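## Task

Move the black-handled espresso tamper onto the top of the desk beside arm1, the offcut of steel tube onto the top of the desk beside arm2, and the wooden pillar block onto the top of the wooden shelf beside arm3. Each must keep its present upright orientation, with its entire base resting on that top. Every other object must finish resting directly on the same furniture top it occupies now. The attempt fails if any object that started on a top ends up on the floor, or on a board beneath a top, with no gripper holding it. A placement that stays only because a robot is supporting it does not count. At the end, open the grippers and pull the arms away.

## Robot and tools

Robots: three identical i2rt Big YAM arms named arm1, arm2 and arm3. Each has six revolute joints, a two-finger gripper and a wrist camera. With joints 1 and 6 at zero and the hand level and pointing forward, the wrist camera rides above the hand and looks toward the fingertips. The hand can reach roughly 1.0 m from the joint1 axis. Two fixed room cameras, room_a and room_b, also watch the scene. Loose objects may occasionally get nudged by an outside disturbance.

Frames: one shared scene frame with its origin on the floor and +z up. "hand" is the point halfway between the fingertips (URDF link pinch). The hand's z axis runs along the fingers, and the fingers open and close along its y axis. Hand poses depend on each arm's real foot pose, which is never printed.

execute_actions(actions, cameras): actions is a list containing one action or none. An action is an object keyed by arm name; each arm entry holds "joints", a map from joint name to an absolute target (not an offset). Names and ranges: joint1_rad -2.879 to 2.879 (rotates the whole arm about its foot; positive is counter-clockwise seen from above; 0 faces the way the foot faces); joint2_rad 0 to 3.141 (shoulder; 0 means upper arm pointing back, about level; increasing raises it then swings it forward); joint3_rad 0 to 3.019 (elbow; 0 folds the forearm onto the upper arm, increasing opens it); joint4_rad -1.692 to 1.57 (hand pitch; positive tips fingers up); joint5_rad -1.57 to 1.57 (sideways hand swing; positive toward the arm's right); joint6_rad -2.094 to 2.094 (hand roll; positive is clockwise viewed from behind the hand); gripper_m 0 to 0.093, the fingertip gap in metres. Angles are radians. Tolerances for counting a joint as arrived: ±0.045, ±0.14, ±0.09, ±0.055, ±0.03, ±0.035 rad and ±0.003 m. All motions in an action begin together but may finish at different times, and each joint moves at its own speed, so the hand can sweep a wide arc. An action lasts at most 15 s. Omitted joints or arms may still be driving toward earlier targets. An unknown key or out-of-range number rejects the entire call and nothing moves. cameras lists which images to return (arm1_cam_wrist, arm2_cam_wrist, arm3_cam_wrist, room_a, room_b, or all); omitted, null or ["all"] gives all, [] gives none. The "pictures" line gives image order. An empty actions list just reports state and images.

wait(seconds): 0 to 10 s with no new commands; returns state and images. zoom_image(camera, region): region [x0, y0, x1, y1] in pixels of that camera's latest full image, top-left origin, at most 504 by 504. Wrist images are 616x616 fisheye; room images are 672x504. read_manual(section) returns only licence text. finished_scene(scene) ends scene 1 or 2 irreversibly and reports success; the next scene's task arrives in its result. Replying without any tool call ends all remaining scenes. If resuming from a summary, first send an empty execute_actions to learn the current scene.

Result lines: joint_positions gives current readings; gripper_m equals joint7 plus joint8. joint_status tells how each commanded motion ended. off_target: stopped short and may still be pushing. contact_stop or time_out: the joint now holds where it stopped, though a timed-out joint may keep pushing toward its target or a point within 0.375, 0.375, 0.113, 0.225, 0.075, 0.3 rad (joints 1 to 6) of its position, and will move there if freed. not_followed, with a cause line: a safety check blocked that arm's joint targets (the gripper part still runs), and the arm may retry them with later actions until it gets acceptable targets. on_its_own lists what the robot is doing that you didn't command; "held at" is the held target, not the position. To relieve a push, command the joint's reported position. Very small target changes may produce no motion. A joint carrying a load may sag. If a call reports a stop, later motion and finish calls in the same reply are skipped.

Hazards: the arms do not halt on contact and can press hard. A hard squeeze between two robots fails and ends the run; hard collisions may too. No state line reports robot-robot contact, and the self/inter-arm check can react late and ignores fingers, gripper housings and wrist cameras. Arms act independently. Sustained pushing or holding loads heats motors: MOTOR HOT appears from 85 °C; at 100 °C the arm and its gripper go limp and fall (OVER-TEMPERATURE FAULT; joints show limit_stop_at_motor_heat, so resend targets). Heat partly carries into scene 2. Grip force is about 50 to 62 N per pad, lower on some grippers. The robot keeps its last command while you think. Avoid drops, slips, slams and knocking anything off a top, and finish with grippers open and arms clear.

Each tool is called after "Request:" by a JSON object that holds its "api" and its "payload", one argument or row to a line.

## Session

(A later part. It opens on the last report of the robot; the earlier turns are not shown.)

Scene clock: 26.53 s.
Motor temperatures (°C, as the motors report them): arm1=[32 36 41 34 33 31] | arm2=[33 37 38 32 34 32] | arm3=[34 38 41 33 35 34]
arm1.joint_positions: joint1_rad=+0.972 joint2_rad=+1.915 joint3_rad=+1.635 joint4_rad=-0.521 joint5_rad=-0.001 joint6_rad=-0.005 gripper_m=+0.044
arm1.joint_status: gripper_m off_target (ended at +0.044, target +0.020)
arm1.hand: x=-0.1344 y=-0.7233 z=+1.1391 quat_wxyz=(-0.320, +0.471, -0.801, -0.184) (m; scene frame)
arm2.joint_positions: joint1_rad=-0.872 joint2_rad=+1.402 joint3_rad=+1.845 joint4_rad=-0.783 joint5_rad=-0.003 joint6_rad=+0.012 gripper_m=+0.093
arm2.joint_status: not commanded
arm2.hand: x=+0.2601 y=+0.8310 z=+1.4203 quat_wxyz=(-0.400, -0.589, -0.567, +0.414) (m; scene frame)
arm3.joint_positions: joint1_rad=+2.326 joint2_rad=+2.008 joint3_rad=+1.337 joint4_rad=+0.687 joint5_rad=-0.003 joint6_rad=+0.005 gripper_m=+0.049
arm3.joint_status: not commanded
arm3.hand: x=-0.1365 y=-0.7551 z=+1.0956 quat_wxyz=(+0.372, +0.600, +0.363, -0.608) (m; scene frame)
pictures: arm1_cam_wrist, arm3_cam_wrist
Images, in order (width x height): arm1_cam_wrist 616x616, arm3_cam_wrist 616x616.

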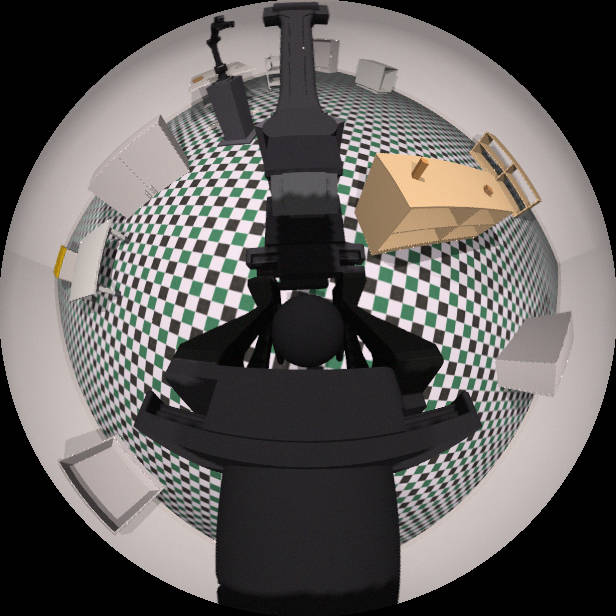

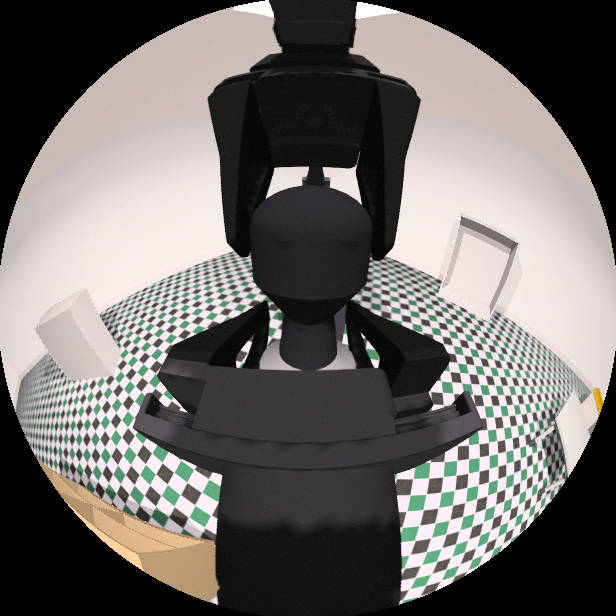

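Request:
{"api": "execute_actions", "payload": {
  "actions": [
    {"arm3":{"joints":{"gripper_m":0.093}},"arm1":{"joints":{"joint2_rad":1.89}}}
  ],
  "cameras": []
}}

Request:
{"api": "execute_actions", "payload": {
  "actions": [
    {"arm3":{"joints":{"joint2_rad":1.72,"joint3_rad":0.72,"joint4_rad":1.0}}}
  ],
  "cameras": []
}}

Request:
{"api": "execute_actions", "payload": {
  "actions": [
    {"arm1":{"joints":{"joint1_rad":-2.5}}}
  ],
  "cameras": []
}}

Request:
{"api": "execute_actions", "payload": {
  "actions": [
    {"arm1":{"joints":{"joint2_rad":2.04,"joint3_rad":1.06,"joint4_rad":0.21}}}
  ],
  "cameras": ["arm1_cam_wrist","room_a","arm3_cam_wrist"]
}}

Request:
{"api": "zoom_image", "payload": {
  "camera": "room_a",
  "region": [220,140,310,220]
}}

Request:
{"api": "zoom_image", "payload": {
  "camera": "arm3_cam_wrist",
  "region": [230,140,400,280]
}}

Scene clock: 27.43 s.
Motor temperatures (°C, as the motors report them): arm1=[32 37 41 34 33 31] | arm2=[33 37 38 32 34 32] | arm3=[34 38 42 33 35 34]
arm1.joint_positions: joint1_rad=+0.972 joint2_rad=+1.916 joint3_rad=+1.635 joint4_rad=-0.531 joint5_rad=-0.001 joint6_rad=-0.005 gripper_m=+0.044
arm1.joint_status: all done
arm1.hand: x=-0.1352 y=-0.7249 z=+1.1372 quat_wxyz=(-0.316, +0.472, -0.802, -0.182) (m; scene frame)
arm2.joint_positions: joint1_rad=-0.872 joint2_rad=+1.402 joint3_rad=+1.845 joint4_rad=-0.783 joint5_rad=-0.003 joint6_rad=+0.012 gripper_m=+0.093
arm2.joint_status: not commanded
arm2.hand: x=+0.2601 y=+0.8310 z=+1.4203 quat_wxyz=(-0.400, -0.589, -0.567, +0.414) (m; scene frame)
arm3.joint_positions: joint1_rad=+2.326 joint2_rad=+2.005 joint3_rad=+1.337 joint4_rad=+0.705 joint5_rad=-0.003 joint6_rad=+0.005 gripper_m=+0.093
arm3.joint_status: all done
arm3.hand: x=-0.1364 y=-0.7548 z=+1.1016 quat_wxyz=(+0.375, +0.594, +0.359, -0.614) (m; scene frame)
pictures: none
No camera images: the call's "cameras" was empty. Leave "cameras" out to get every camera's image.

Scene clock: 28.97 s.
Motor temperatures (°C, as the motors report them): arm1=[32 37 41 34 33 31] | arm2=[33 37 38 32 34 32] | arm3=[34 38 41 33 35 34]
arm1.joint_positions: joint1_rad=+0.972 joint2_rad=+1.916 joint3_rad=+1.635 joint4_rad=-0.531 joint5_rad=-0.001 joint6_rad=-0.005 gripper_m=+0.044
arm1.joint_status: not commanded
arm1.hand: x=-0.1352 y=-0.7249 z=+1.1372 quat_wxyz=(-0.316, +0.472, -0.802, -0.182) (m; scene frame)
arm2.joint_positions: joint1_rad=-0.872 joint2_rad=+1.402 joint3_rad=+1.845 joint4_rad=-0.783 joint5_rad=-0.003 joint6_rad=+0.012 gripper_m=+0.093
arm2.joint_status: not commanded
arm2.hand: x=+0.2601 y=+0.8310 z=+1.4203 quat_wxyz=(-0.400, -0.589, -0.567, +0.414) (m; scene frame)
arm3.joint_positions: joint1_rad=+2.326 joint2_rad=+1.708 joint3_rad=+0.722 joint4_rad=+0.995 joint5_rad=-0.003 joint6_rad=+0.005 gripper_m=+0.093
arm3.joint_status: all done
arm3.hand: x=-0.0480 y=-0.5858 z=+1.0645 quat_wxyz=(+0.371, +0.602, +0.364, -0.606) (m; scene frame)
pictures: none
No camera images: the call's "cameras" was empty. Leave "cameras" out to get every camera's image.

Scene clock: 32.00 s.
Motor temperatures (°C, as the motors report them): arm1=[32 37 42 34 33 31] | arm2=[33 37 38 32 34 32] | arm3=[34 38 41 33 35 34]
arm1.joint_positions: joint1_rad=-2.508 joint2_rad=+1.928 joint3_rad=+1.635 joint4_rad=-0.531 joint5_rad=+0.004 joint6_rad=-0.004 gripper_m=+0.044
arm1.joint_status: all done
arm1.hand: x=-1.0709 y=-1.8705 z=+1.1456 quat_wxyz=(-0.131, -0.870, -0.326, +0.346) (m; scene frame)
arm2.joint_positions: joint1_rad=-0.872 joint2_rad=+1.402 joint3_rad=+1.845 joint4_rad=-0.783 joint5_rad=-0.003 joint6_rad=+0.012 gripper_m=+0.093
arm2.joint_status: not commanded
arm2.hand: x=+0.2601 y=+0.8310 z=+1.4203 quat_wxyz=(-0.400, -0.589, -0.567, +0.414) (m; scene frame)
arm3.joint_positions: joint1_rad=+2.326 joint2_rad=+1.708 joint3_rad=+0.722 joint4_rad=+0.995 joint5_rad=-0.003 joint6_rad=+0.005 gripper_m=+0.093
arm3.joint_status: not commanded
arm3.hand: x=-0.0480 y=-0.5858 z=+1.0645 quat_wxyz=(+0.371, +0.602, +0.364, -0.606) (m; scene frame)
pictures: none
No camera images: the call's "cameras" was empty. Leave "cameras" out to get every camera's image.

Scene clock: 33.50 s.
Motor temperatures (°C, as the motors report them): arm1=[32 38 41 34 33 31] | arm2=[33 37 38 32 34 32] | arm3=[34 38 41 33 35 33]
arm1.joint_positions: joint1_rad=-2.508 joint2_rad=+2.068 joint3_rad=+1.042 joint4_rad=+0.182 joint5_rad=+0.004 joint6_rad=-0.004 gripper_m=+0.044
arm1.joint_status: all done
arm1.hand: x=-0.9757 y=-1.7900 z=+0.8934 quat_wxyz=(-0.127, -0.874, -0.327, +0.337) (m; scene frame)
arm2.joint_positions: joint1_rad=-0.872 joint2_rad=+1.402 joint3_rad=+1.845 joint4_rad=-0.783 joint5_rad=-0.003 joint6_rad=+0.012 gripper_m=+0.093
arm2.joint_status: not commanded
arm2.hand: x=+0.2601 y=+0.8310 z=+1.4203 quat_wxyz=(-0.400, -0.589, -0.567, +0.414) (m; scene frame)
arm3.joint_positions: joint1_rad=+2.326 joint2_rad=+1.708 joint3_rad=+0.722 joint4_rad=+0.995 joint5_rad=-0.003 joint6_rad=+0.005 gripper_m=+0.093
arm3.joint_status: not commanded
arm3.hand: x=-0.0480 y=-0.5858 z=+1.0645 quat_wxyz=(+0.371, +0.602, +0.364, -0.606) (m; scene frame)
pictures: arm1_cam_wrist, arm3_cam_wrist, room_a
Images, in order (width x height): arm1_cam_wrist 616x616, arm3_cam_wrist 616x616, room_a 672x504.

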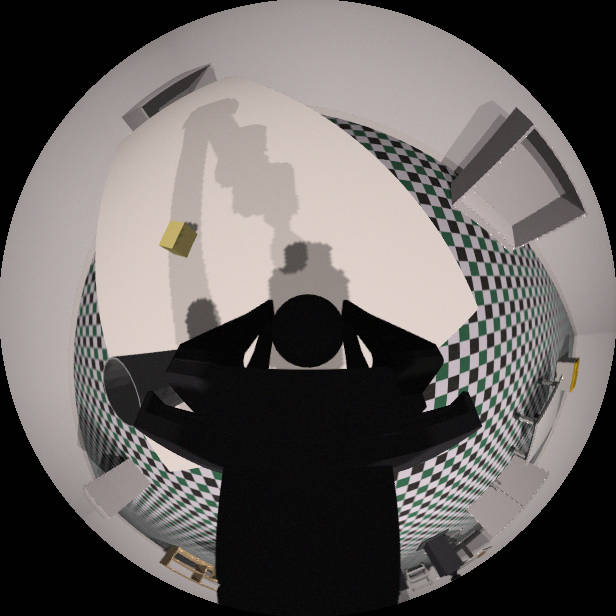

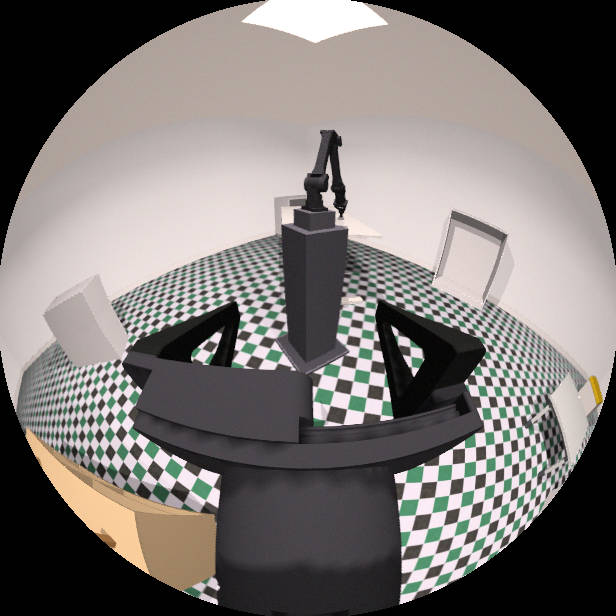

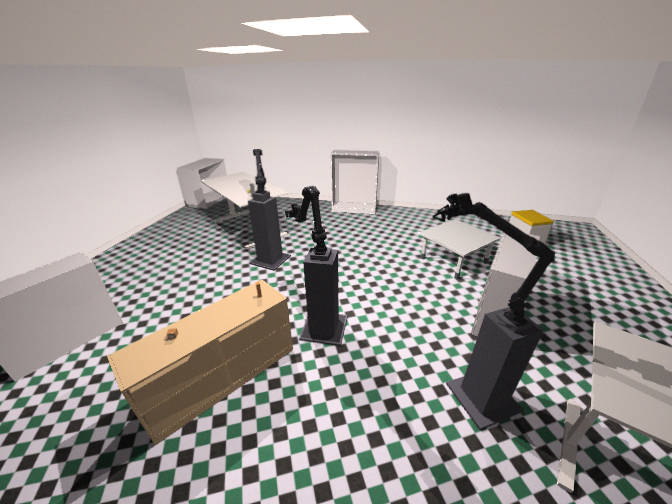

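Region (220, 140, 310, 220) of room_a's 672x504 image, scaled by 5.600, with more detail than that image has.

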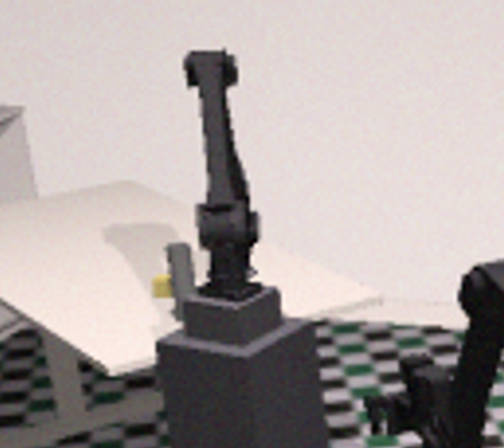

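Region (230, 140, 400, 280) of arm3_cam_wrist's 616x616 image, scaled by 2.965, with more detail than that image has; it fills the top 415 rows of this view, and the rest is white.

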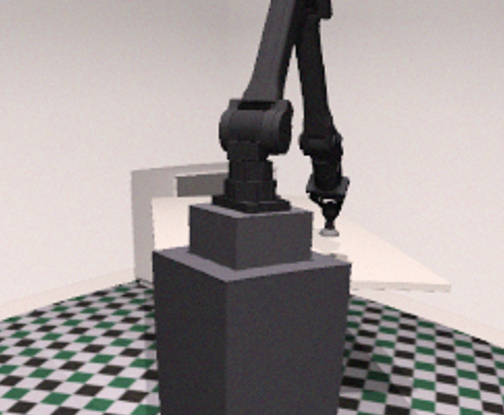

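Request:
{"api": "execute_actions", "payload": {
  "actions": [
    {"arm1":{"joints":{"joint2_rad":2.14,"joint4_rad":0.31}}}
  ],
  "cameras": ["arm1_cam_wrist"]
}}

Scene clock: 34.57 s.
Motor temperatures (°C, as the motors report them): arm1=[32 38 41 34 33 31] | arm2=[33 37 38 32 34 32] | arm3=[34 38 41 33 35 33]
arm1.joint_positions: joint1_rad=-2.508 joint2_rad=+2.173 joint3_rad=+1.042 joint4_rad=+0.279 joint5_rad=+0.004 joint6_rad=-0.004 gripper_m=+0.044
arm1.joint_status: all done
arm1.hand: x=-0.9709 y=-1.7862 z=+0.8465 quat_wxyz=(-0.126, -0.875, -0.328, +0.333) (m; scene frame)
arm2.joint_positions: joint1_rad=-0.872 joint2_rad=+1.402 joint3_rad=+1.845 joint4_rad=-0.783 joint5_rad=-0.003 joint6_rad=+0.012 gripper_m=+0.093
arm2.joint_status: not commanded
arm2.hand: x=+0.2601 y=+0.8310 z=+1.4203 quat_wxyz=(-0.400, -0.589, -0.567, +0.414) (m; scene frame)
arm3.joint_positions: joint1_rad=+2.326 joint2_rad=+1.708 joint3_rad=+0.722 joint4_rad=+0.995 joint5_rad=-0.003 joint6_rad=+0.005 gripper_m=+0.093
arm3.joint_status: not commanded
arm3.hand: x=-0.0480 y=-0.5858 z=+1.0645 quat_wxyz=(+0.371, +0.602, +0.364, -0.606) (m; scene frame)
pictures: arm1_cam_wrist
Images, in order (width x height): arm1_cam_wrist 616x616.

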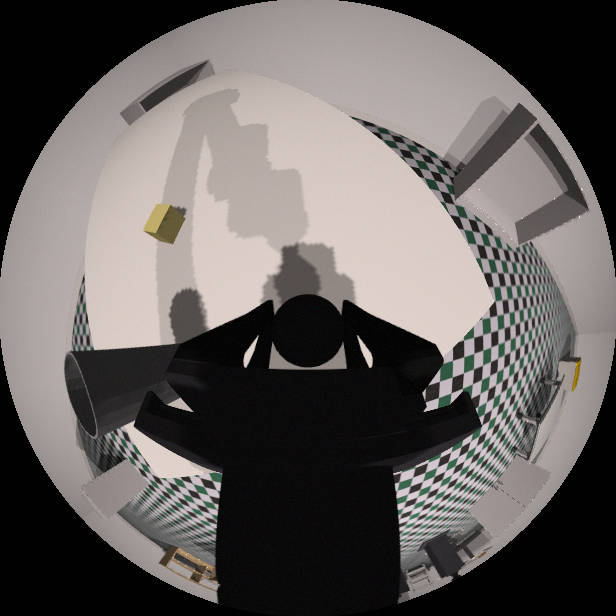

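Request:
{"api": "execute_actions", "payload": {
  "actions": [
    {"arm1":{"joints":{"joint2_rad":2.21,"joint4_rad":0.38}}}
  ],
  "cameras": ["arm1_cam_wrist"]
}}

Request:
{"api": "execute_actions", "payload": {
  "actions": [
    {"arm1":{"joints":{"joint2_rad":2.26,"joint4_rad":0.43}}}
  ],
  "cameras": ["arm1_cam_wrist"]
}}

Scene clock: 37.27 s.
Motor temperatures (°C, as the motors report them): arm1=[32 38 40 34 33 31] | arm2=[33 37 38 32 34 32] | arm3=[34 38 41 33 35 33]
arm1.joint_positions: joint1_rad=-2.508 joint2_rad=+2.234 joint3_rad=+1.042 joint4_rad=+0.349 joint5_rad=+0.004 joint6_rad=-0.004 gripper_m=+0.044
arm1.joint_status: all done
arm1.hand: x=-0.9683 y=-1.7843 z=+0.8216 quat_wxyz=(-0.128, -0.873, -0.327, +0.337) (m; scene frame)
arm2.joint_positions: joint1_rad=-0.872 joint2_rad=+1.402 joint3_rad=+1.845 joint4_rad=-0.783 joint5_rad=-0.003 joint6_rad=+0.012 gripper_m=+0.093
arm2.joint_status: not commanded
arm2.hand: x=+0.2601 y=+0.8310 z=+1.4203 quat_wxyz=(-0.400, -0.589, -0.567, +0.414) (m; scene frame)
arm3.joint_positions: joint1_rad=+2.326 joint2_rad=+1.708 joint3_rad=+0.722 joint4_rad=+0.995 joint5_rad=-0.003 joint6_rad=+0.005 gripper_m=+0.093
arm3.joint_status: not commanded
arm3.hand: x=-0.0480 y=-0.5858 z=+1.0645 quat_wxyz=(+0.371, +0.602, +0.364, -0.606) (m; scene frame)
pictures: arm1_cam_wrist
Images, in order (width x height): arm1_cam_wrist 616x616.

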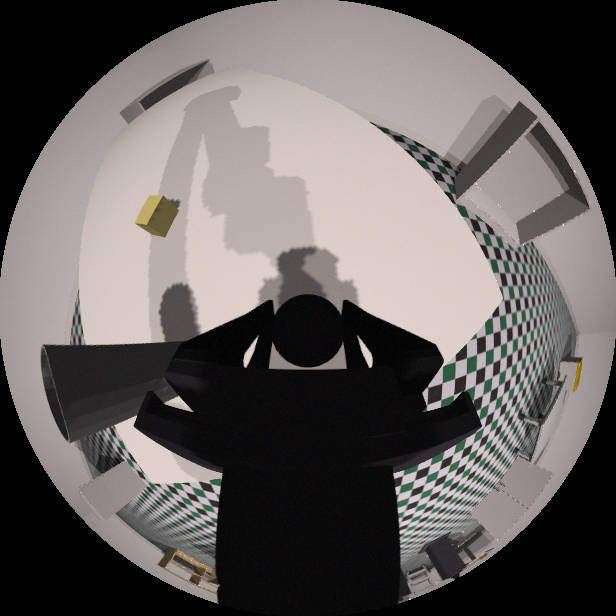

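Scene clock: 38.03 s.
Motor temperatures (°C, as the motors report them): arm1=[32 38 39 34 33 31] | arm2=[33 37 38 32 34 32] | arm3=[34 38 41 33 35 33]
arm1.joint_positions: joint1_rad=-2.508 joint2_rad=+2.269 joint3_rad=+1.042 joint4_rad=+0.403 joint5_rad=+0.004 joint6_rad=-0.004 gripper_m=+0.044
arm1.joint_status: all done
arm1.hand: x=-0.9680 y=-1.7841 z=+0.8096 quat_wxyz=(-0.131, -0.870, -0.326, +0.345) (m; scene frame)
arm2.joint_positions: joint1_rad=-0.872 joint2_rad=+1.402 joint3_rad=+1.845 joint4_rad=-0.783 joint5_rad=-0.003 joint6_rad=+0.012 gripper_m=+0.093
arm2.joint_status: not commanded
arm2.hand: x=+0.2601 y=+0.8310 z=+1.4203 quat_wxyz=(-0.400, -0.589, -0.567, +0.414) (m; scene frame)
arm3.joint_positions: joint1_rad=+2.326 joint2_rad=+1.708 joint3_rad=+0.722 joint4_rad=+0.995 joint5_rad=-0.003 joint6_rad=+0.005 gripper_m=+0.093
arm3.joint_status: not commanded
arm3.hand: x=-0.0480 y=-0.5858 z=+1.0645 quat_wxyz=(+0.371, +0.602, +0.364, -0.606) (m; scene frame)
pictures: arm1_cam_wrist
Images, in order (width x height): arm1_cam_wrist 616x616.

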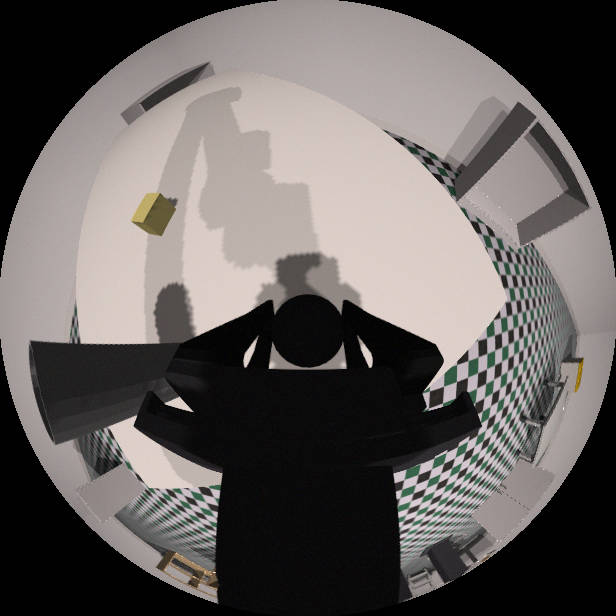

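Request:
{"api": "execute_actions", "payload": {
  "actions": [
    {"arm1":{"joints":{"joint2_rad":2.29}}}
  ],
  "cameras": []
}}

Request:
{"api": "execute_actions", "payload": {
  "actions": [
    {"arm1":{"joints":{"gripper_m":0.093,"joint2_rad":2.27}}}
  ],
  "cameras": ["arm1_cam_wrist"]
}}

Request:
{"api": "execute_actions", "payload": {
  "actions": [
    {"arm1":{"joints":{"joint2_rad":1.67,"joint3_rad":0.75,"joint4_rad":0.15}}}
  ],
  "cameras": []
}}

Request:
{"api": "execute_actions", "payload": {
  "actions": [
    {"arm1":{"joints":{"joint1_rad":-2.255}}}
  ],
  "cameras": []
}}

Request:
{"api": "execute_actions", "payload": {
  "actions": [
    {"arm1":{"joints":{"joint2_rad":2.035,"joint3_rad":0.92,"joint4_rad":0.37}}}
  ],
  "cameras": ["arm1_cam_wrist"]
}}

Scene clock: 38.80 s.
Motor temperatures (°C, as the motors report them): arm1=[32 38 39 34 33 31] | arm2=[33 37 38 32 34 32] | arm3=[34 38 41 33 35 33]
arm1.joint_positions: joint1_rad=-2.508 joint2_rad=+2.273 joint3_rad=+1.042 joint4_rad=+0.411 joint5_rad=+0.004 joint6_rad=-0.004 gripper_m=+0.044
arm1.joint_status: all done
arm1.hand: x=-0.9684 y=-1.7845 z=+0.8089 quat_wxyz=(-0.131, -0.869, -0.326, +0.348) (m; scene frame)
arm2.joint_positions: joint1_rad=-0.872 joint2_rad=+1.402 joint3_rad=+1.845 joint4_rad=-0.783 joint5_rad=-0.003 joint6_rad=+0.012 gripper_m=+0.093
arm2.joint_status: not commanded
arm2.hand: x=+0.2601 y=+0.8310 z=+1.4203 quat_wxyz=(-0.400, -0.589, -0.567, +0.414) (m; scene frame)
arm3.joint_positions: joint1_rad=+2.326 joint2_rad=+1.708 joint3_rad=+0.722 joint4_rad=+0.995 joint5_rad=-0.003 joint6_rad=+0.005 gripper_m=+0.093
arm3.joint_status: not commanded
arm3.hand: x=-0.0480 y=-0.5858 z=+1.0645 quat_wxyz=(+0.371, +0.602, +0.364, -0.606) (m; scene frame)
pictures: none
No camera images: the call's "cameras" was empty. Leave "cameras" out to get every camera's image.

Scene clock: 39.47 s.
Motor temperatures (°C, as the motors report them): arm1=[32 38 39 34 33 31] | arm2=[33 37 38 32 34 32] | arm3=[34 38 41 33 35 33]
arm1.joint_positions: joint1_rad=-2.508 joint2_rad=+2.273 joint3_rad=+1.042 joint4_rad=+0.412 joint5_rad=+0.004 joint6_rad=-0.004 gripper_m=+0.093
arm1.joint_status: all done
arm1.hand: x=-0.9684 y=-1.7845 z=+0.8090 quat_wxyz=(-0.131, -0.869, -0.326, +0.348) (m; scene frame)
arm2.joint_positions: joint1_rad=-0.872 joint2_rad=+1.402 joint3_rad=+1.845 joint4_rad=-0.783 joint5_rad=-0.003 joint6_rad=+0.012 gripper_m=+0.093
arm2.joint_status: not commanded
arm2.hand: x=+0.2601 y=+0.8310 z=+1.4203 quat_wxyz=(-0.400, -0.589, -0.567, +0.414) (m; scene frame)
arm3.joint_positions: joint1_rad=+2.326 joint2_rad=+1.708 joint3_rad=+0.722 joint4_rad=+0.995 joint5_rad=-0.003 joint6_rad=+0.005 gripper_m=+0.093
arm3.joint_status: not commanded
arm3.hand: x=-0.0480 y=-0.5858 z=+1.0645 quat_wxyz=(+0.371, +0.602, +0.364, -0.606) (m; scene frame)
pictures: arm1_cam_wrist
Images, in order (width x height): arm1_cam_wrist 616x616.

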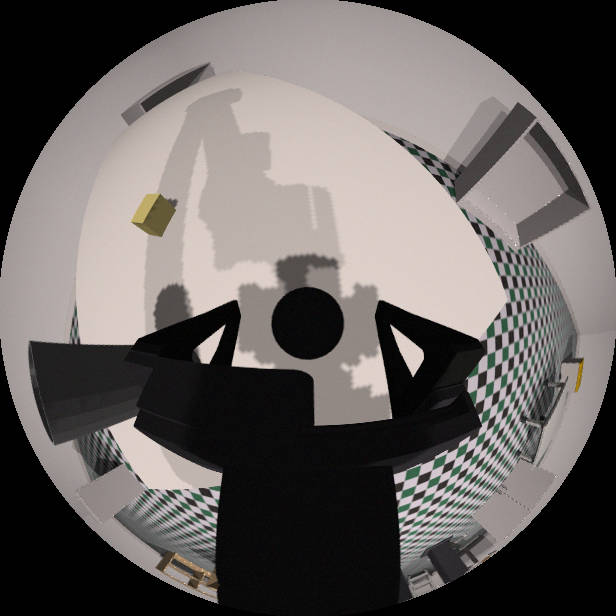

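Scene clock: 40.87 s.
Motor temperatures (°C, as the motors report them): arm1=[32 38 38 34 33 31] | arm2=[33 37 38 32 34 32] | arm3=[34 37 41 33 35 33]
arm1.joint_positions: joint1_rad=-2.508 joint2_rad=+1.663 joint3_rad=+0.752 joint4_rad=+0.159 joint5_rad=+0.004 joint6_rad=-0.004 gripper_m=+0.093
arm1.joint_status: all done
arm1.hand: x=-0.9111 y=-1.7324 z=+1.0040 quat_wxyz=(-0.142, -0.857, -0.321, +0.377) (m; scene frame)
arm2.joint_positions: joint1_rad=-0.872 joint2_rad=+1.402 joint3_rad=+1.845 joint4_rad=-0.783 joint5_rad=-0.003 joint6_rad=+0.012 gripper_m=+0.093
arm2.joint_status: not commanded
arm2.hand: x=+0.2601 y=+0.8310 z=+1.4203 quat_wxyz=(-0.400, -0.589, -0.567, +0.414) (m; scene frame)
arm3.joint_positions: joint1_rad=+2.326 joint2_rad=+1.708 joint3_rad=+0.722 joint4_rad=+0.995 joint5_rad=-0.003 joint6_rad=+0.005 gripper_m=+0.093
arm3.joint_status: not commanded
arm3.hand: x=-0.0480 y=-0.5858 z=+1.0645 quat_wxyz=(+0.371, +0.602, +0.364, -0.606) (m; scene frame)
pictures: none
No camera images: the call's "cameras" was empty. Leave "cameras" out to get every camera's image.

Scene clock: 41.87 s.
Motor temperatures (°C, as the motors report them): arm1=[32 38 38 34 33 31] | arm2=[33 37 38 32 34 32] | arm3=[34 37 41 33 35 33]
arm1.joint_positions: joint1_rad=-2.242 joint2_rad=+1.663 joint3_rad=+0.752 joint4_rad=+0.159 joint5_rad=+0.001 joint6_rad=-0.004 gripper_m=+0.093
arm1.joint_status: all done
arm1.hand: x=-0.8033 y=-1.8273 z=+1.0049 quat_wxyz=(-0.191, -0.806, -0.433, +0.356) (m; scene frame)
arm2.joint_positions: joint1_rad=-0.872 joint2_rad=+1.402 joint3_rad=+1.845 joint4_rad=-0.783 joint5_rad=-0.003 joint6_rad=+0.012 gripper_m=+0.093
arm2.joint_status: not commanded
arm2.hand: x=+0.2601 y=+0.8310 z=+1.4203 quat_wxyz=(-0.400, -0.589, -0.567, +0.414) (m; scene frame)
arm3.joint_positions: joint1_rad=+2.326 joint2_rad=+1.708 joint3_rad=+0.722 joint4_rad=+0.995 joint5_rad=-0.003 joint6_rad=+0.005 gripper_m=+0.093
arm3.joint_status: not commanded
arm3.hand: x=-0.0480 y=-0.5858 z=+1.0645 quat_wxyz=(+0.371, +0.602, +0.364, -0.606) (m; scene frame)
pictures: none
No camera images: the call's "cameras" was empty. Leave "cameras" out to get every camera's image.

Scene clock: 43.03 s.
Motor temperatures (°C, as the motors report them): arm1=[32 38 38 34 33 31] | arm2=[33 37 38 32 34 32] | arm3=[34 37 41 33 35 33]
arm1.joint_positions: joint1_rad=-2.242 joint2_rad=+2.050 joint3_rad=+0.900 joint4_rad=+0.352 joint5_rad=+0.001 joint6_rad=-0.004 gripper_m=+0.093
arm1.joint_status: all done
arm1.hand: x=-0.8294 y=-1.8675 z=+0.8843 quat_wxyz=(-0.181, -0.814, -0.437, +0.337) (m; scene frame)
arm2.joint_positions: joint1_rad=-0.872 joint2_rad=+1.402 joint3_rad=+1.845 joint4_rad=-0.783 joint5_rad=-0.003 joint6_rad=+0.012 gripper_m=+0.093
arm2.joint_status: not commanded
arm2.hand: x=+0.2601 y=+0.8310 z=+1.4203 quat_wxyz=(-0.400, -0.589, -0.567, +0.414) (m; scene frame)
arm3.joint_positions: joint1_rad=+2.326 joint2_rad=+1.708 joint3_rad=+0.722 joint4_rad=+0.995 joint5_rad=-0.003 joint6_rad=+0.005 gripper_m=+0.093
arm3.joint_status: not commanded
arm3.hand: x=-0.0480 y=-0.5858 z=+1.0645 quat_wxyz=(+0.371, +0.602, +0.364, -0.606) (m; scene frame)
pictures: arm1_cam_wrist
Images, in order (width x height): arm1_cam_wrist 616x616.

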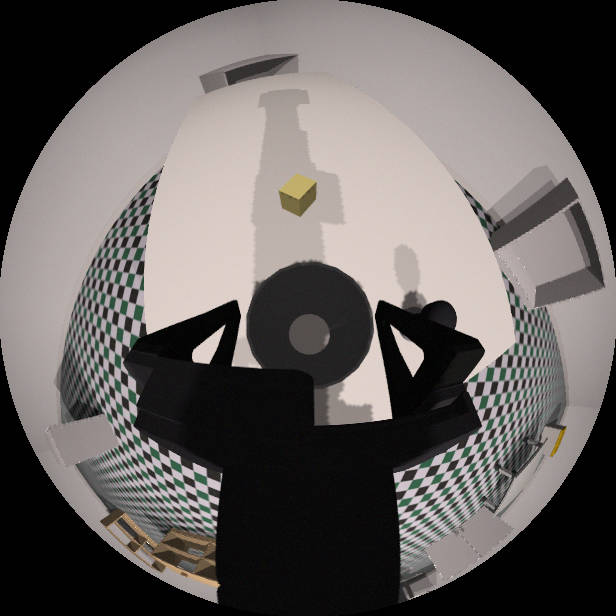

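Request:
{"api": "execute_actions", "payload": {
  "actions": [
    {"arm1":{"joints":{"gripper_m":0.02}}}
  ],
  "cameras": []
}}

Request:
{"api": "execute_actions", "payload": {
  "actions": [
    {"arm1":{"joints":{"joint2_rad":1.6,"joint3_rad":1.1,"joint4_rad":-0.27}}}
  ],
  "cameras": ["arm1_cam_wrist"]
}}

Request:
{"api": "execute_actions", "payload": {
  "actions": [
    {"arm1":{"joints":{"joint1_rad":0.98,"joint2_rad":1.8,"joint3_rad":1.52,"joint4_rad":-0.40}},"arm3":{"joints":{"joint1_rad":2.30}}}
  ],
  "cameras": ["arm3_cam_wrist"]
}}

Scene clock: 43.87 s.
Motor temperatures (°C, as the motors report them): arm1=[32 38 38 34 33 31] | arm2=[33 37 38 32 34 32] | arm3=[34 37 41 33 35 33]
arm1.joint_positions: joint1_rad=-2.242 joint2_rad=+2.050 joint3_rad=+0.900 joint4_rad=+0.352 joint5_rad=+0.000 joint6_rad=-0.003 gripper_m=+0.059
arm1.joint_status: gripper_m off_target (ended at +0.059, target +0.020)
arm1.hand: x=-0.8295 y=-1.8677 z=+0.8844 quat_wxyz=(-0.182, -0.814, -0.437, +0.337) (m; scene frame)
arm2.joint_positions: joint1_rad=-0.872 joint2_rad=+1.402 joint3_rad=+1.845 joint4_rad=-0.783 joint5_rad=-0.003 joint6_rad=+0.012 gripper_m=+0.093
arm2.joint_status: not commanded
arm2.hand: x=+0.2601 y=+0.8310 z=+1.4203 quat_wxyz=(-0.400, -0.589, -0.567, +0.414) (m; scene frame)
arm3.joint_positions: joint1_rad=+2.326 joint2_rad=+1.708 joint3_rad=+0.722 joint4_rad=+0.995 joint5_rad=-0.003 joint6_rad=+0.005 gripper_m=+0.093
arm3.joint_status: not commanded
arm3.hand: x=-0.0480 y=-0.5858 z=+1.0645 quat_wxyz=(+0.371, +0.602, +0.364, -0.606) (m; scene frame)
pictures: none
No camera images: the call's "cameras" was empty. Leave "cameras" out to get every camera's image.

Scene clock: 45.53 s.
Motor temperatures (°C, as the motors report them): arm1=[32 38 38 34 33 31] | arm2=[33 37 38 32 34 32] | arm3=[34 37 41 33 35 33]
arm1.joint_positions: joint1_rad=-2.242 joint2_rad=+1.641 joint3_rad=+1.057 joint4_rad=-0.279 joint5_rad=+0.000 joint6_rad=-0.003 gripper_m=+0.059
arm1.joint_status: all done
arm1.hand: x=-0.8344 y=-1.8734 z=+1.0799 quat_wxyz=(-0.168, -0.825, -0.443, +0.310) (m; scene frame)
arm2.joint_positions: joint1_rad=-0.872 joint2_rad=+1.402 joint3_rad=+1.845 joint4_rad=-0.783 joint5_rad=-0.003 joint6_rad=+0.012 gripper_m=+0.093
arm2.joint_status: not commanded
arm2.hand: x=+0.2601 y=+0.8310 z=+1.4203 quat_wxyz=(-0.400, -0.589, -0.567, +0.414) (m; scene frame)
arm3.joint_positions: joint1_rad=+2.326 joint2_rad=+1.708 joint3_rad=+0.722 joint4_rad=+0.995 joint5_rad=-0.003 joint6_rad=+0.005 gripper_m=+0.093
arm3.joint_status: not commanded
arm3.hand: x=-0.0480 y=-0.5858 z=+1.0645 quat_wxyz=(+0.371, +0.602, +0.364, -0.606) (m; scene frame)
pictures: arm1_cam_wrist
Images, in order (width x height): arm1_cam_wrist 616x616.

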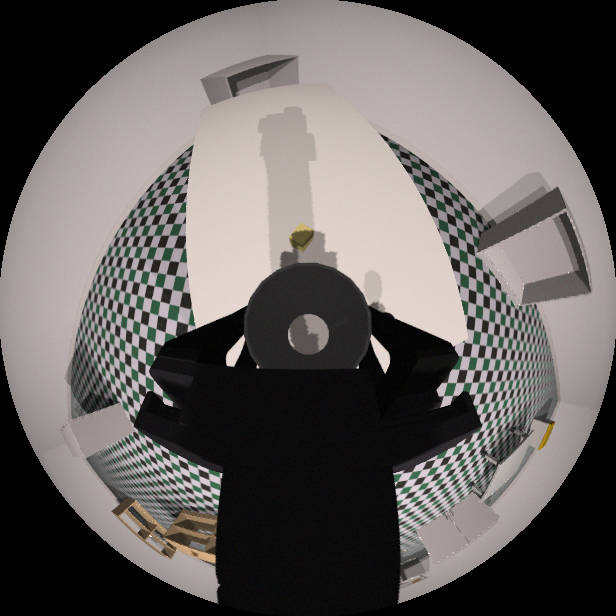

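Scene clock: 48.43 s.
Motor temperatures (°C, as the motors report them): arm1=[32 38 39 34 33 31] | arm2=[33 37 38 32 34 32] | arm3=[34 37 40 33 35 33]
arm1.joint_positions: joint1_rad=+0.989 joint2_rad=+1.849 joint3_rad=+1.479 joint4_rad=-0.405 joint5_rad=-0.004 joint6_rad=-0.002 gripper_m=+0.059
arm1.joint_status: all done
arm1.hand: x=-0.1594 y=-0.7427 z=+1.1235 quat_wxyz=(-0.328, +0.475, -0.793, -0.195) (m; scene frame)
arm2.joint_positions: joint1_rad=-0.872 joint2_rad=+1.402 joint3_rad=+1.845 joint4_rad=-0.783 joint5_rad=-0.003 joint6_rad=+0.012 gripper_m=+0.093
arm2.joint_status: not commanded
arm2.hand: x=+0.2601 y=+0.8310 z=+1.4203 quat_wxyz=(-0.400, -0.589, -0.567, +0.414) (m; scene frame)
arm3.joint_positions: joint1_rad=+2.309 joint2_rad=+1.708 joint3_rad=+0.722 joint4_rad=+0.995 joint5_rad=-0.003 joint6_rad=+0.005 gripper_m=+0.093
arm3.joint_status: all done
arm3.hand: x=-0.0566 y=-0.5812 z=+1.0645 quat_wxyz=(+0.366, +0.605, +0.359, -0.609) (m; scene frame)
pictures: arm3_cam_wrist
Images, in order (width x height): arm3_cam_wrist 616x616.

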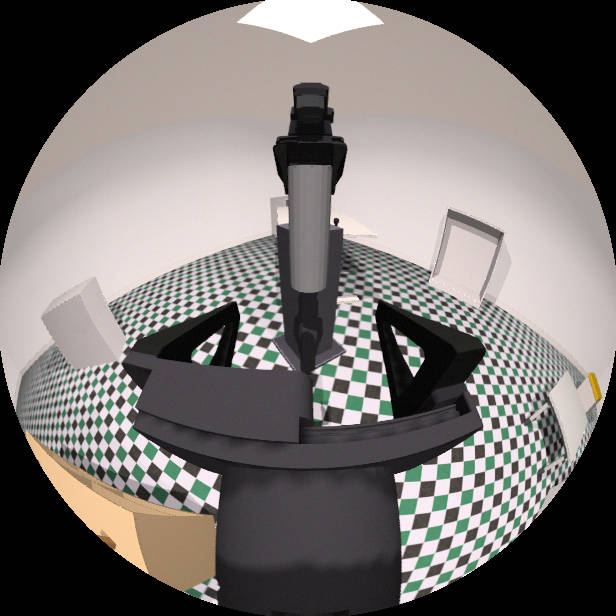

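Request:
{"api": "execute_actions", "payload": {
  "actions": [
    {"arm3":{"joints":{"joint2_rad":2.13,"joint3_rad":1.43,"joint4_rad":0.72}}}
  ],
  "cameras": ["arm3_cam_wrist","arm1_cam_wrist"]
}}

Scene clock: 50.20 s.
Motor temperatures (°C, as the motors report them): arm1=[32 38 40 34 33 31] | arm2=[33 37 38 32 34 32] | arm3=[34 37 41 33 35 33]
arm1.joint_positions: joint1_rad=+0.989 joint2_rad=+1.849 joint3_rad=+1.479 joint4_rad=-0.405 joint5_rad=-0.004 joint6_rad=-0.002 gripper_m=+0.059
arm1.joint_status: not commanded
arm1.hand: x=-0.1594 y=-0.7427 z=+1.1235 quat_wxyz=(-0.328, +0.475, -0.793, -0.195) (m; scene frame)
arm2.joint_positions: joint1_rad=-0.872 joint2_rad=+1.402 joint3_rad=+1.845 joint4_rad=-0.783 joint5_rad=-0.003 joint6_rad=+0.012 gripper_m=+0.093
arm2.joint_status: not commanded
arm2.hand: x=+0.2601 y=+0.8310 z=+1.4203 quat_wxyz=(-0.400, -0.589, -0.567, +0.414) (m; scene frame)
arm3.joint_positions: joint1_rad=+2.309 joint2_rad=+2.124 joint3_rad=+1.400 joint4_rad=+0.724 joint5_rad=-0.003 joint6_rad=+0.005 gripper_m=+0.093
arm3.joint_status: all done
arm3.hand: x=-0.1584 y=-0.7682 z=+1.0477 quat_wxyz=(+0.364, +0.609, +0.361, -0.606) (m; scene frame)
pictures: arm1_cam_wrist, arm3_cam_wrist
Images, in order (width x height): arm1_cam_wrist 616x616, arm3_cam_wrist 616x616.

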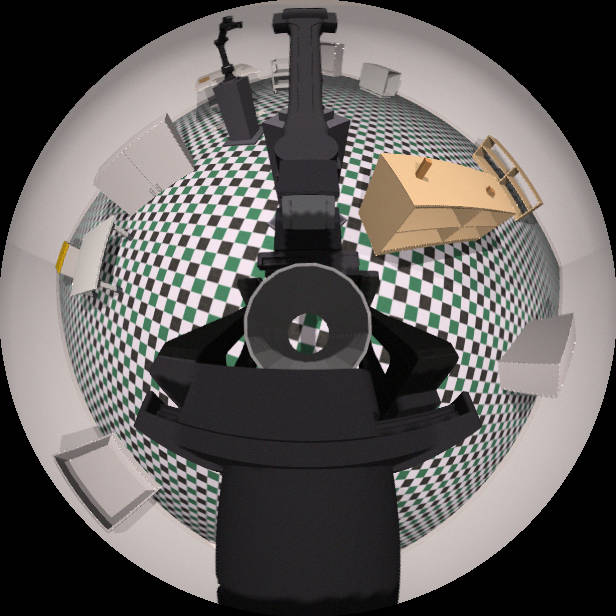

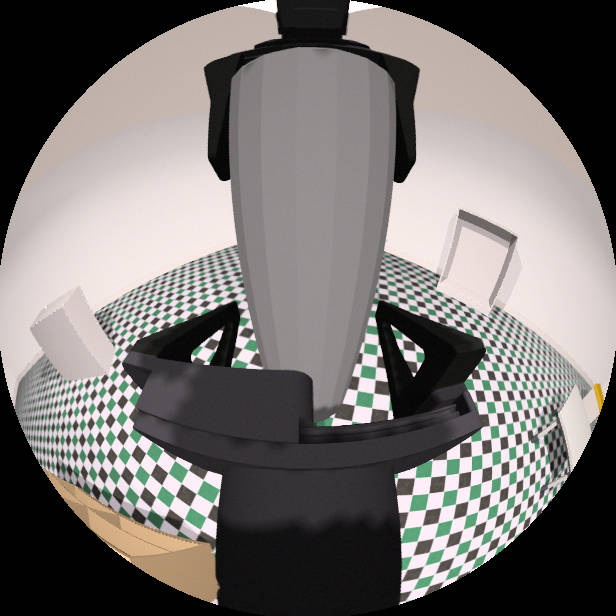

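Request:
{"api": "execute_actions", "payload": {
  "actions": [
    {"arm3":{"joints":{"gripper_m":0.02}}}
  ],
  "cameras": ["arm3_cam_wrist"]
}}

Scene clock: 50.93 s.
Motor temperatures (°C, as the motors report them): arm1=[32 38 40 34 33 31] | arm2=[33 37 38 32 34 32] | arm3=[34 38 41 33 35 33]
arm1.joint_positions: joint1_rad=+0.989 joint2_rad=+1.849 joint3_rad=+1.479 joint4_rad=-0.405 joint5_rad=-0.002 joint6_rad=-0.002 gripper_m=+0.059
arm1.joint_status: not commanded
arm1.hand: x=-0.1591 y=-0.7429 z=+1.1235 quat_wxyz=(-0.329, +0.474, -0.793, -0.194) (m; scene frame)
arm2.joint_positions: joint1_rad=-0.872 joint2_rad=+1.402 joint3_rad=+1.845 joint4_rad=-0.783 joint5_rad=-0.003 joint6_rad=+0.012 gripper_m=+0.093
arm2.joint_status: not commanded
arm2.hand: x=+0.2601 y=+0.8310 z=+1.4203 quat_wxyz=(-0.400, -0.589, -0.567, +0.414) (m; scene frame)
arm3.joint_positions: joint1_rad=+2.309 joint2_rad=+2.124 joint3_rad=+1.400 joint4_rad=+0.724 joint5_rad=-0.001 joint6_rad=+0.007 gripper_m=+0.059
arm3.joint_status: gripper_m off_target (ended at +0.059, target +0.020)
arm3.hand: x=-0.1588 y=-0.7679 z=+1.0477 quat_wxyz=(+0.363, +0.609, +0.360, -0.606) (m; scene frame)
pictures: arm3_cam_wrist
Images, in order (width x height): arm3_cam_wrist 616x616.

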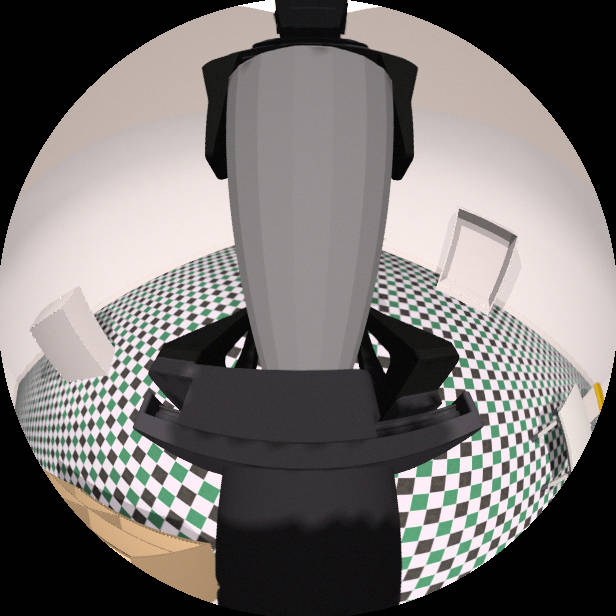

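Request:
{"api": "execute_actions", "payload": {
  "actions": [
    {"arm1":{"joints":{"gripper_m":0.093}},"arm3":{"joints":{"joint2_rad":2.10,"joint4_rad":0.76}},"arm2":{"joints":{"joint1_rad":-0.885,"joint2_rad":1.45,"joint3_rad":1.61,"joint4_rad":-0.9}}}
  ],
  "cameras": []
}}

Request:
{"api": "execute_actions", "payload": {
  "actions": [
    {"arm1":{"joints":{"joint2_rad":1.4}}}
  ],
  "cameras": []
}}

Request:
{"api": "execute_actions", "payload": {
  "actions": [
    {"arm3":{"joints":{"joint1_rad":-0.335}}}
  ],
  "cameras": ["arm2_cam_wrist","arm3_cam_wrist","room_a"]
}}

Scene clock: 52.40 s.
Motor temperatures (°C, as the motors report them): arm1=[32 38 40 34 33 31] | arm2=[33 37 38 32 34 32] | arm3=[34 38 41 33 35 33]
arm1.joint_positions: joint1_rad=+0.989 joint2_rad=+1.808 joint3_rad=+1.479 joint4_rad=-0.405 joint5_rad=-0.002 joint6_rad=-0.002 gripper_m=+0.093
arm1.joint_status: all done
arm1.hand: x=-0.1600 y=-0.7443 z=+1.1521 quat_wxyz=(-0.345, +0.470, -0.787, -0.204) (m; scene frame)
arm2.joint_positions: joint1_rad=-0.874 joint2_rad=+1.450 joint3_rad=+1.609 joint4_rad=-0.896 joint5_rad=-0.003 joint6_rad=+0.012 gripper_m=+0.093
arm2.joint_status: all done
arm2.hand: x=+0.2567 y=+0.8313 z=+1.2332 quat_wxyz=(-0.279, -0.662, -0.632, +0.291) (m; scene frame)
arm3.joint_positions: joint1_rad=+2.309 joint2_rad=+2.124 joint3_rad=+1.400 joint4_rad=+0.728 joint5_rad=-0.001 joint6_rad=+0.007 gripper_m=+0.059
arm3.joint_status: all done
arm3.hand: x=-0.1588 y=-0.7679 z=+1.0489 quat_wxyz=(+0.364, +0.608, +0.359, -0.608) (m; scene frame)
pictures: none
No camera images: the call's "cameras" was empty. Leave "cameras" out to get every camera's image.

Scene clock: 54.00 s.
Motor temperatures (°C, as the motors report them): arm1=[32 38 40 34 33 31] | arm2=[33 37 38 32 34 32] | arm3=[34 38 42 33 35 33]
arm1.joint_positions: joint1_rad=+0.989 joint2_rad=+1.413 joint3_rad=+1.496 joint4_rad=-0.405 joint5_rad=-0.002 joint6_rad=-0.002 gripper_m=+0.093
arm1.joint_status: all done
arm1.hand: x=-0.1964 y=-0.8091 z=+1.4276 quat_wxyz=(-0.499, +0.418, -0.699, -0.295) (m; scene frame)
arm2.joint_positions: joint1_rad=-0.874 joint2_rad=+1.450 joint3_rad=+1.609 joint4_rad=-0.896 joint5_rad=-0.003 joint6_rad=+0.012 gripper_m=+0.093
arm2.joint_status: not commanded
arm2.hand: x=+0.2567 y=+0.8313 z=+1.2332 quat_wxyz=(-0.279, -0.662, -0.632, +0.291) (m; scene frame)
arm3.joint_positions: joint1_rad=+2.309 joint2_rad=+2.124 joint3_rad=+1.400 joint4_rad=+0.728 joint5_rad=-0.001 joint6_rad=+0.007 gripper_m=+0.059
arm3.joint_status: not commanded
arm3.hand: x=-0.1588 y=-0.7679 z=+1.0489 quat_wxyz=(+0.364, +0.608, +0.359, -0.608) (m; scene frame)
pictures: none
No camera images: the call's "cameras" was empty. Leave "cameras" out to get every camera's image.

Scene clock: 56.67 s.
Motor temperatures (°C, as the motors report them): arm1=[32 38 40 34 33 31] | arm2=[33 37 38 32 34 32] | arm3=[34 39 42 33 35 33]
arm1.joint_positions: joint1_rad=+0.989 joint2_rad=+1.413 joint3_rad=+1.496 joint4_rad=-0.405 joint5_rad=-0.002 joint6_rad=-0.002 gripper_m=+0.093
arm1.joint_status: not commanded
arm1.hand: x=-0.1964 y=-0.8091 z=+1.4276 quat_wxyz=(-0.499, +0.418, -0.699, -0.295) (m; scene frame)
arm2.joint_positions: joint1_rad=-0.874 joint2_rad=+1.450 joint3_rad=+1.609 joint4_rad=-0.896 joint5_rad=-0.003 joint6_rad=+0.012 gripper_m=+0.093
arm2.joint_status: not commanded
arm2.hand: x=+0.2567 y=+0.8313 z=+1.2332 quat_wxyz=(-0.279, -0.662, -0.632, +0.291) (m; scene frame)
arm3.joint_positions: joint1_rad=-0.333 joint2_rad=+2.124 joint3_rad=+1.400 joint4_rad=+0.728 joint5_rad=+0.002 joint6_rad=+0.003 gripper_m=+0.059
arm3.joint_status: all done
arm3.hand: x=+0.2296 y=+0.7546 z=+1.0491 quat_wxyz=(-0.501, +0.498, -0.500, -0.501) (m; scene frame)
pictures: arm2_cam_wrist, arm3_cam_wrist, room_a
Images, in order (width x height): arm2_cam_wrist 616x616, arm3_cam_wrist 616x616, room_a 672x504.

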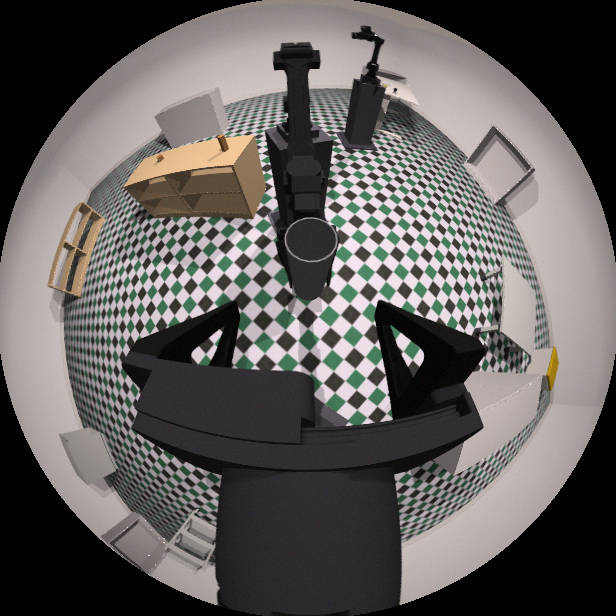

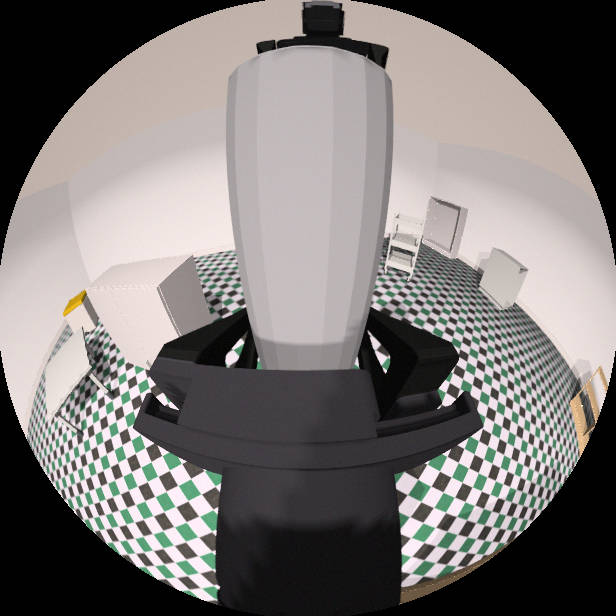

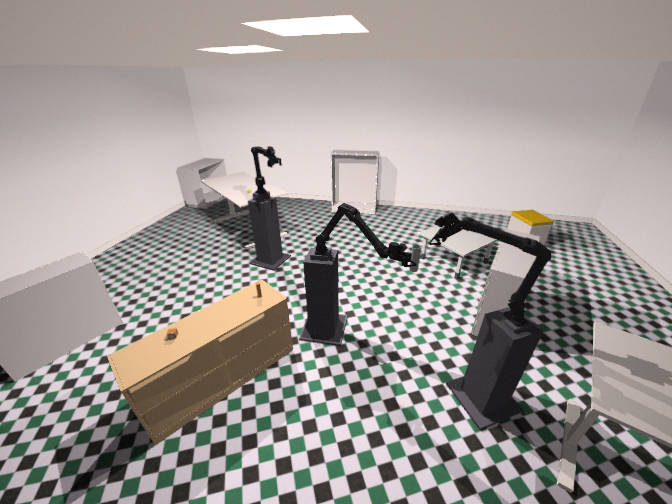

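Request:
{"api": "execute_actions", "payload": {
  "actions": [
    {"arm2":{"joints":{"joint1_rad":-0.897,"joint2_rad":1.74,"joint3_rad":1.72,"joint4_rad":-0.73}}}
  ],
  "cameras": ["arm2_cam_wrist","arm3_cam_wrist"]
}}

Scene clock: 58.17 s.
Motor temperatures (°C, as the motors report them): arm1=[32 38 40 34 33 31] | arm2=[33 37 38 32 34 32] | arm3=[34 39 43 33 35 33]
arm1.joint_positions: joint1_rad=+0.989 joint2_rad=+1.413 joint3_rad=+1.496 joint4_rad=-0.405 joint5_rad=-0.002 joint6_rad=-0.002 gripper_m=+0.093
arm1.joint_status: not commanded
arm1.hand: x=-0.1964 y=-0.8091 z=+1.4276 quat_wxyz=(-0.499, +0.418, -0.699, -0.295) (m; scene frame)
arm2.joint_positions: joint1_rad=-0.890 joint2_rad=+1.733 joint3_rad=+1.691 joint4_rad=-0.743 joint5_rad=-0.003 joint6_rad=+0.012 gripper_m=+0.093
arm2.joint_status: all done
arm2.hand: x=+0.2406 y=+0.7293 z=+1.1262 quat_wxyz=(-0.261, -0.673, -0.633, +0.278) (m; scene frame)
arm3.joint_positions: joint1_rad=-0.333 joint2_rad=+2.124 joint3_rad=+1.400 joint4_rad=+0.728 joint5_rad=+0.002 joint6_rad=+0.003 gripper_m=+0.059
arm3.joint_status: not commanded
arm3.hand: x=+0.2296 y=+0.7546 z=+1.0491 quat_wxyz=(-0.501, +0.498, -0.500, -0.501) (m; scene frame)
pictures: arm2_cam_wrist, arm3_cam_wrist
Images, in order (width x height): arm2_cam_wrist 616x616, arm3_cam_wrist 616x616.

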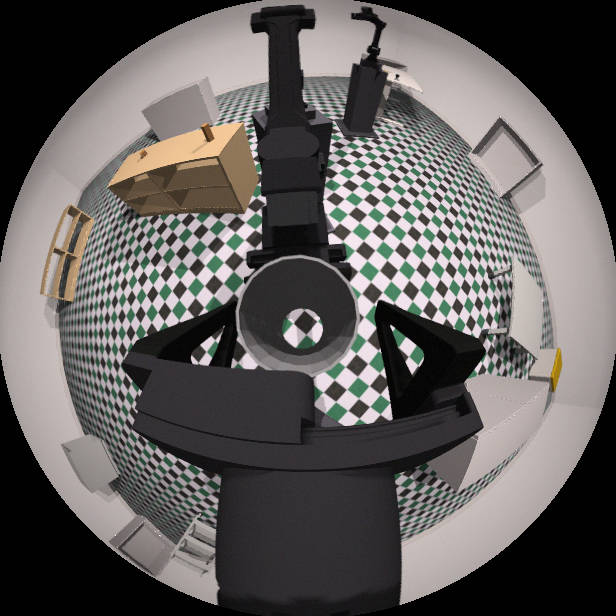

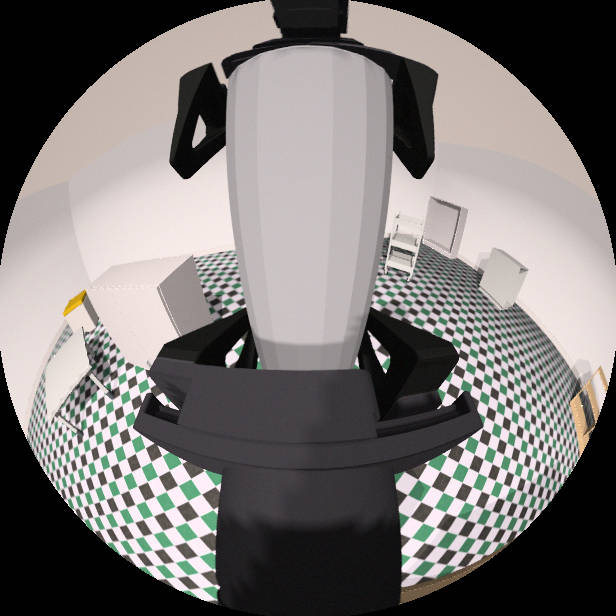

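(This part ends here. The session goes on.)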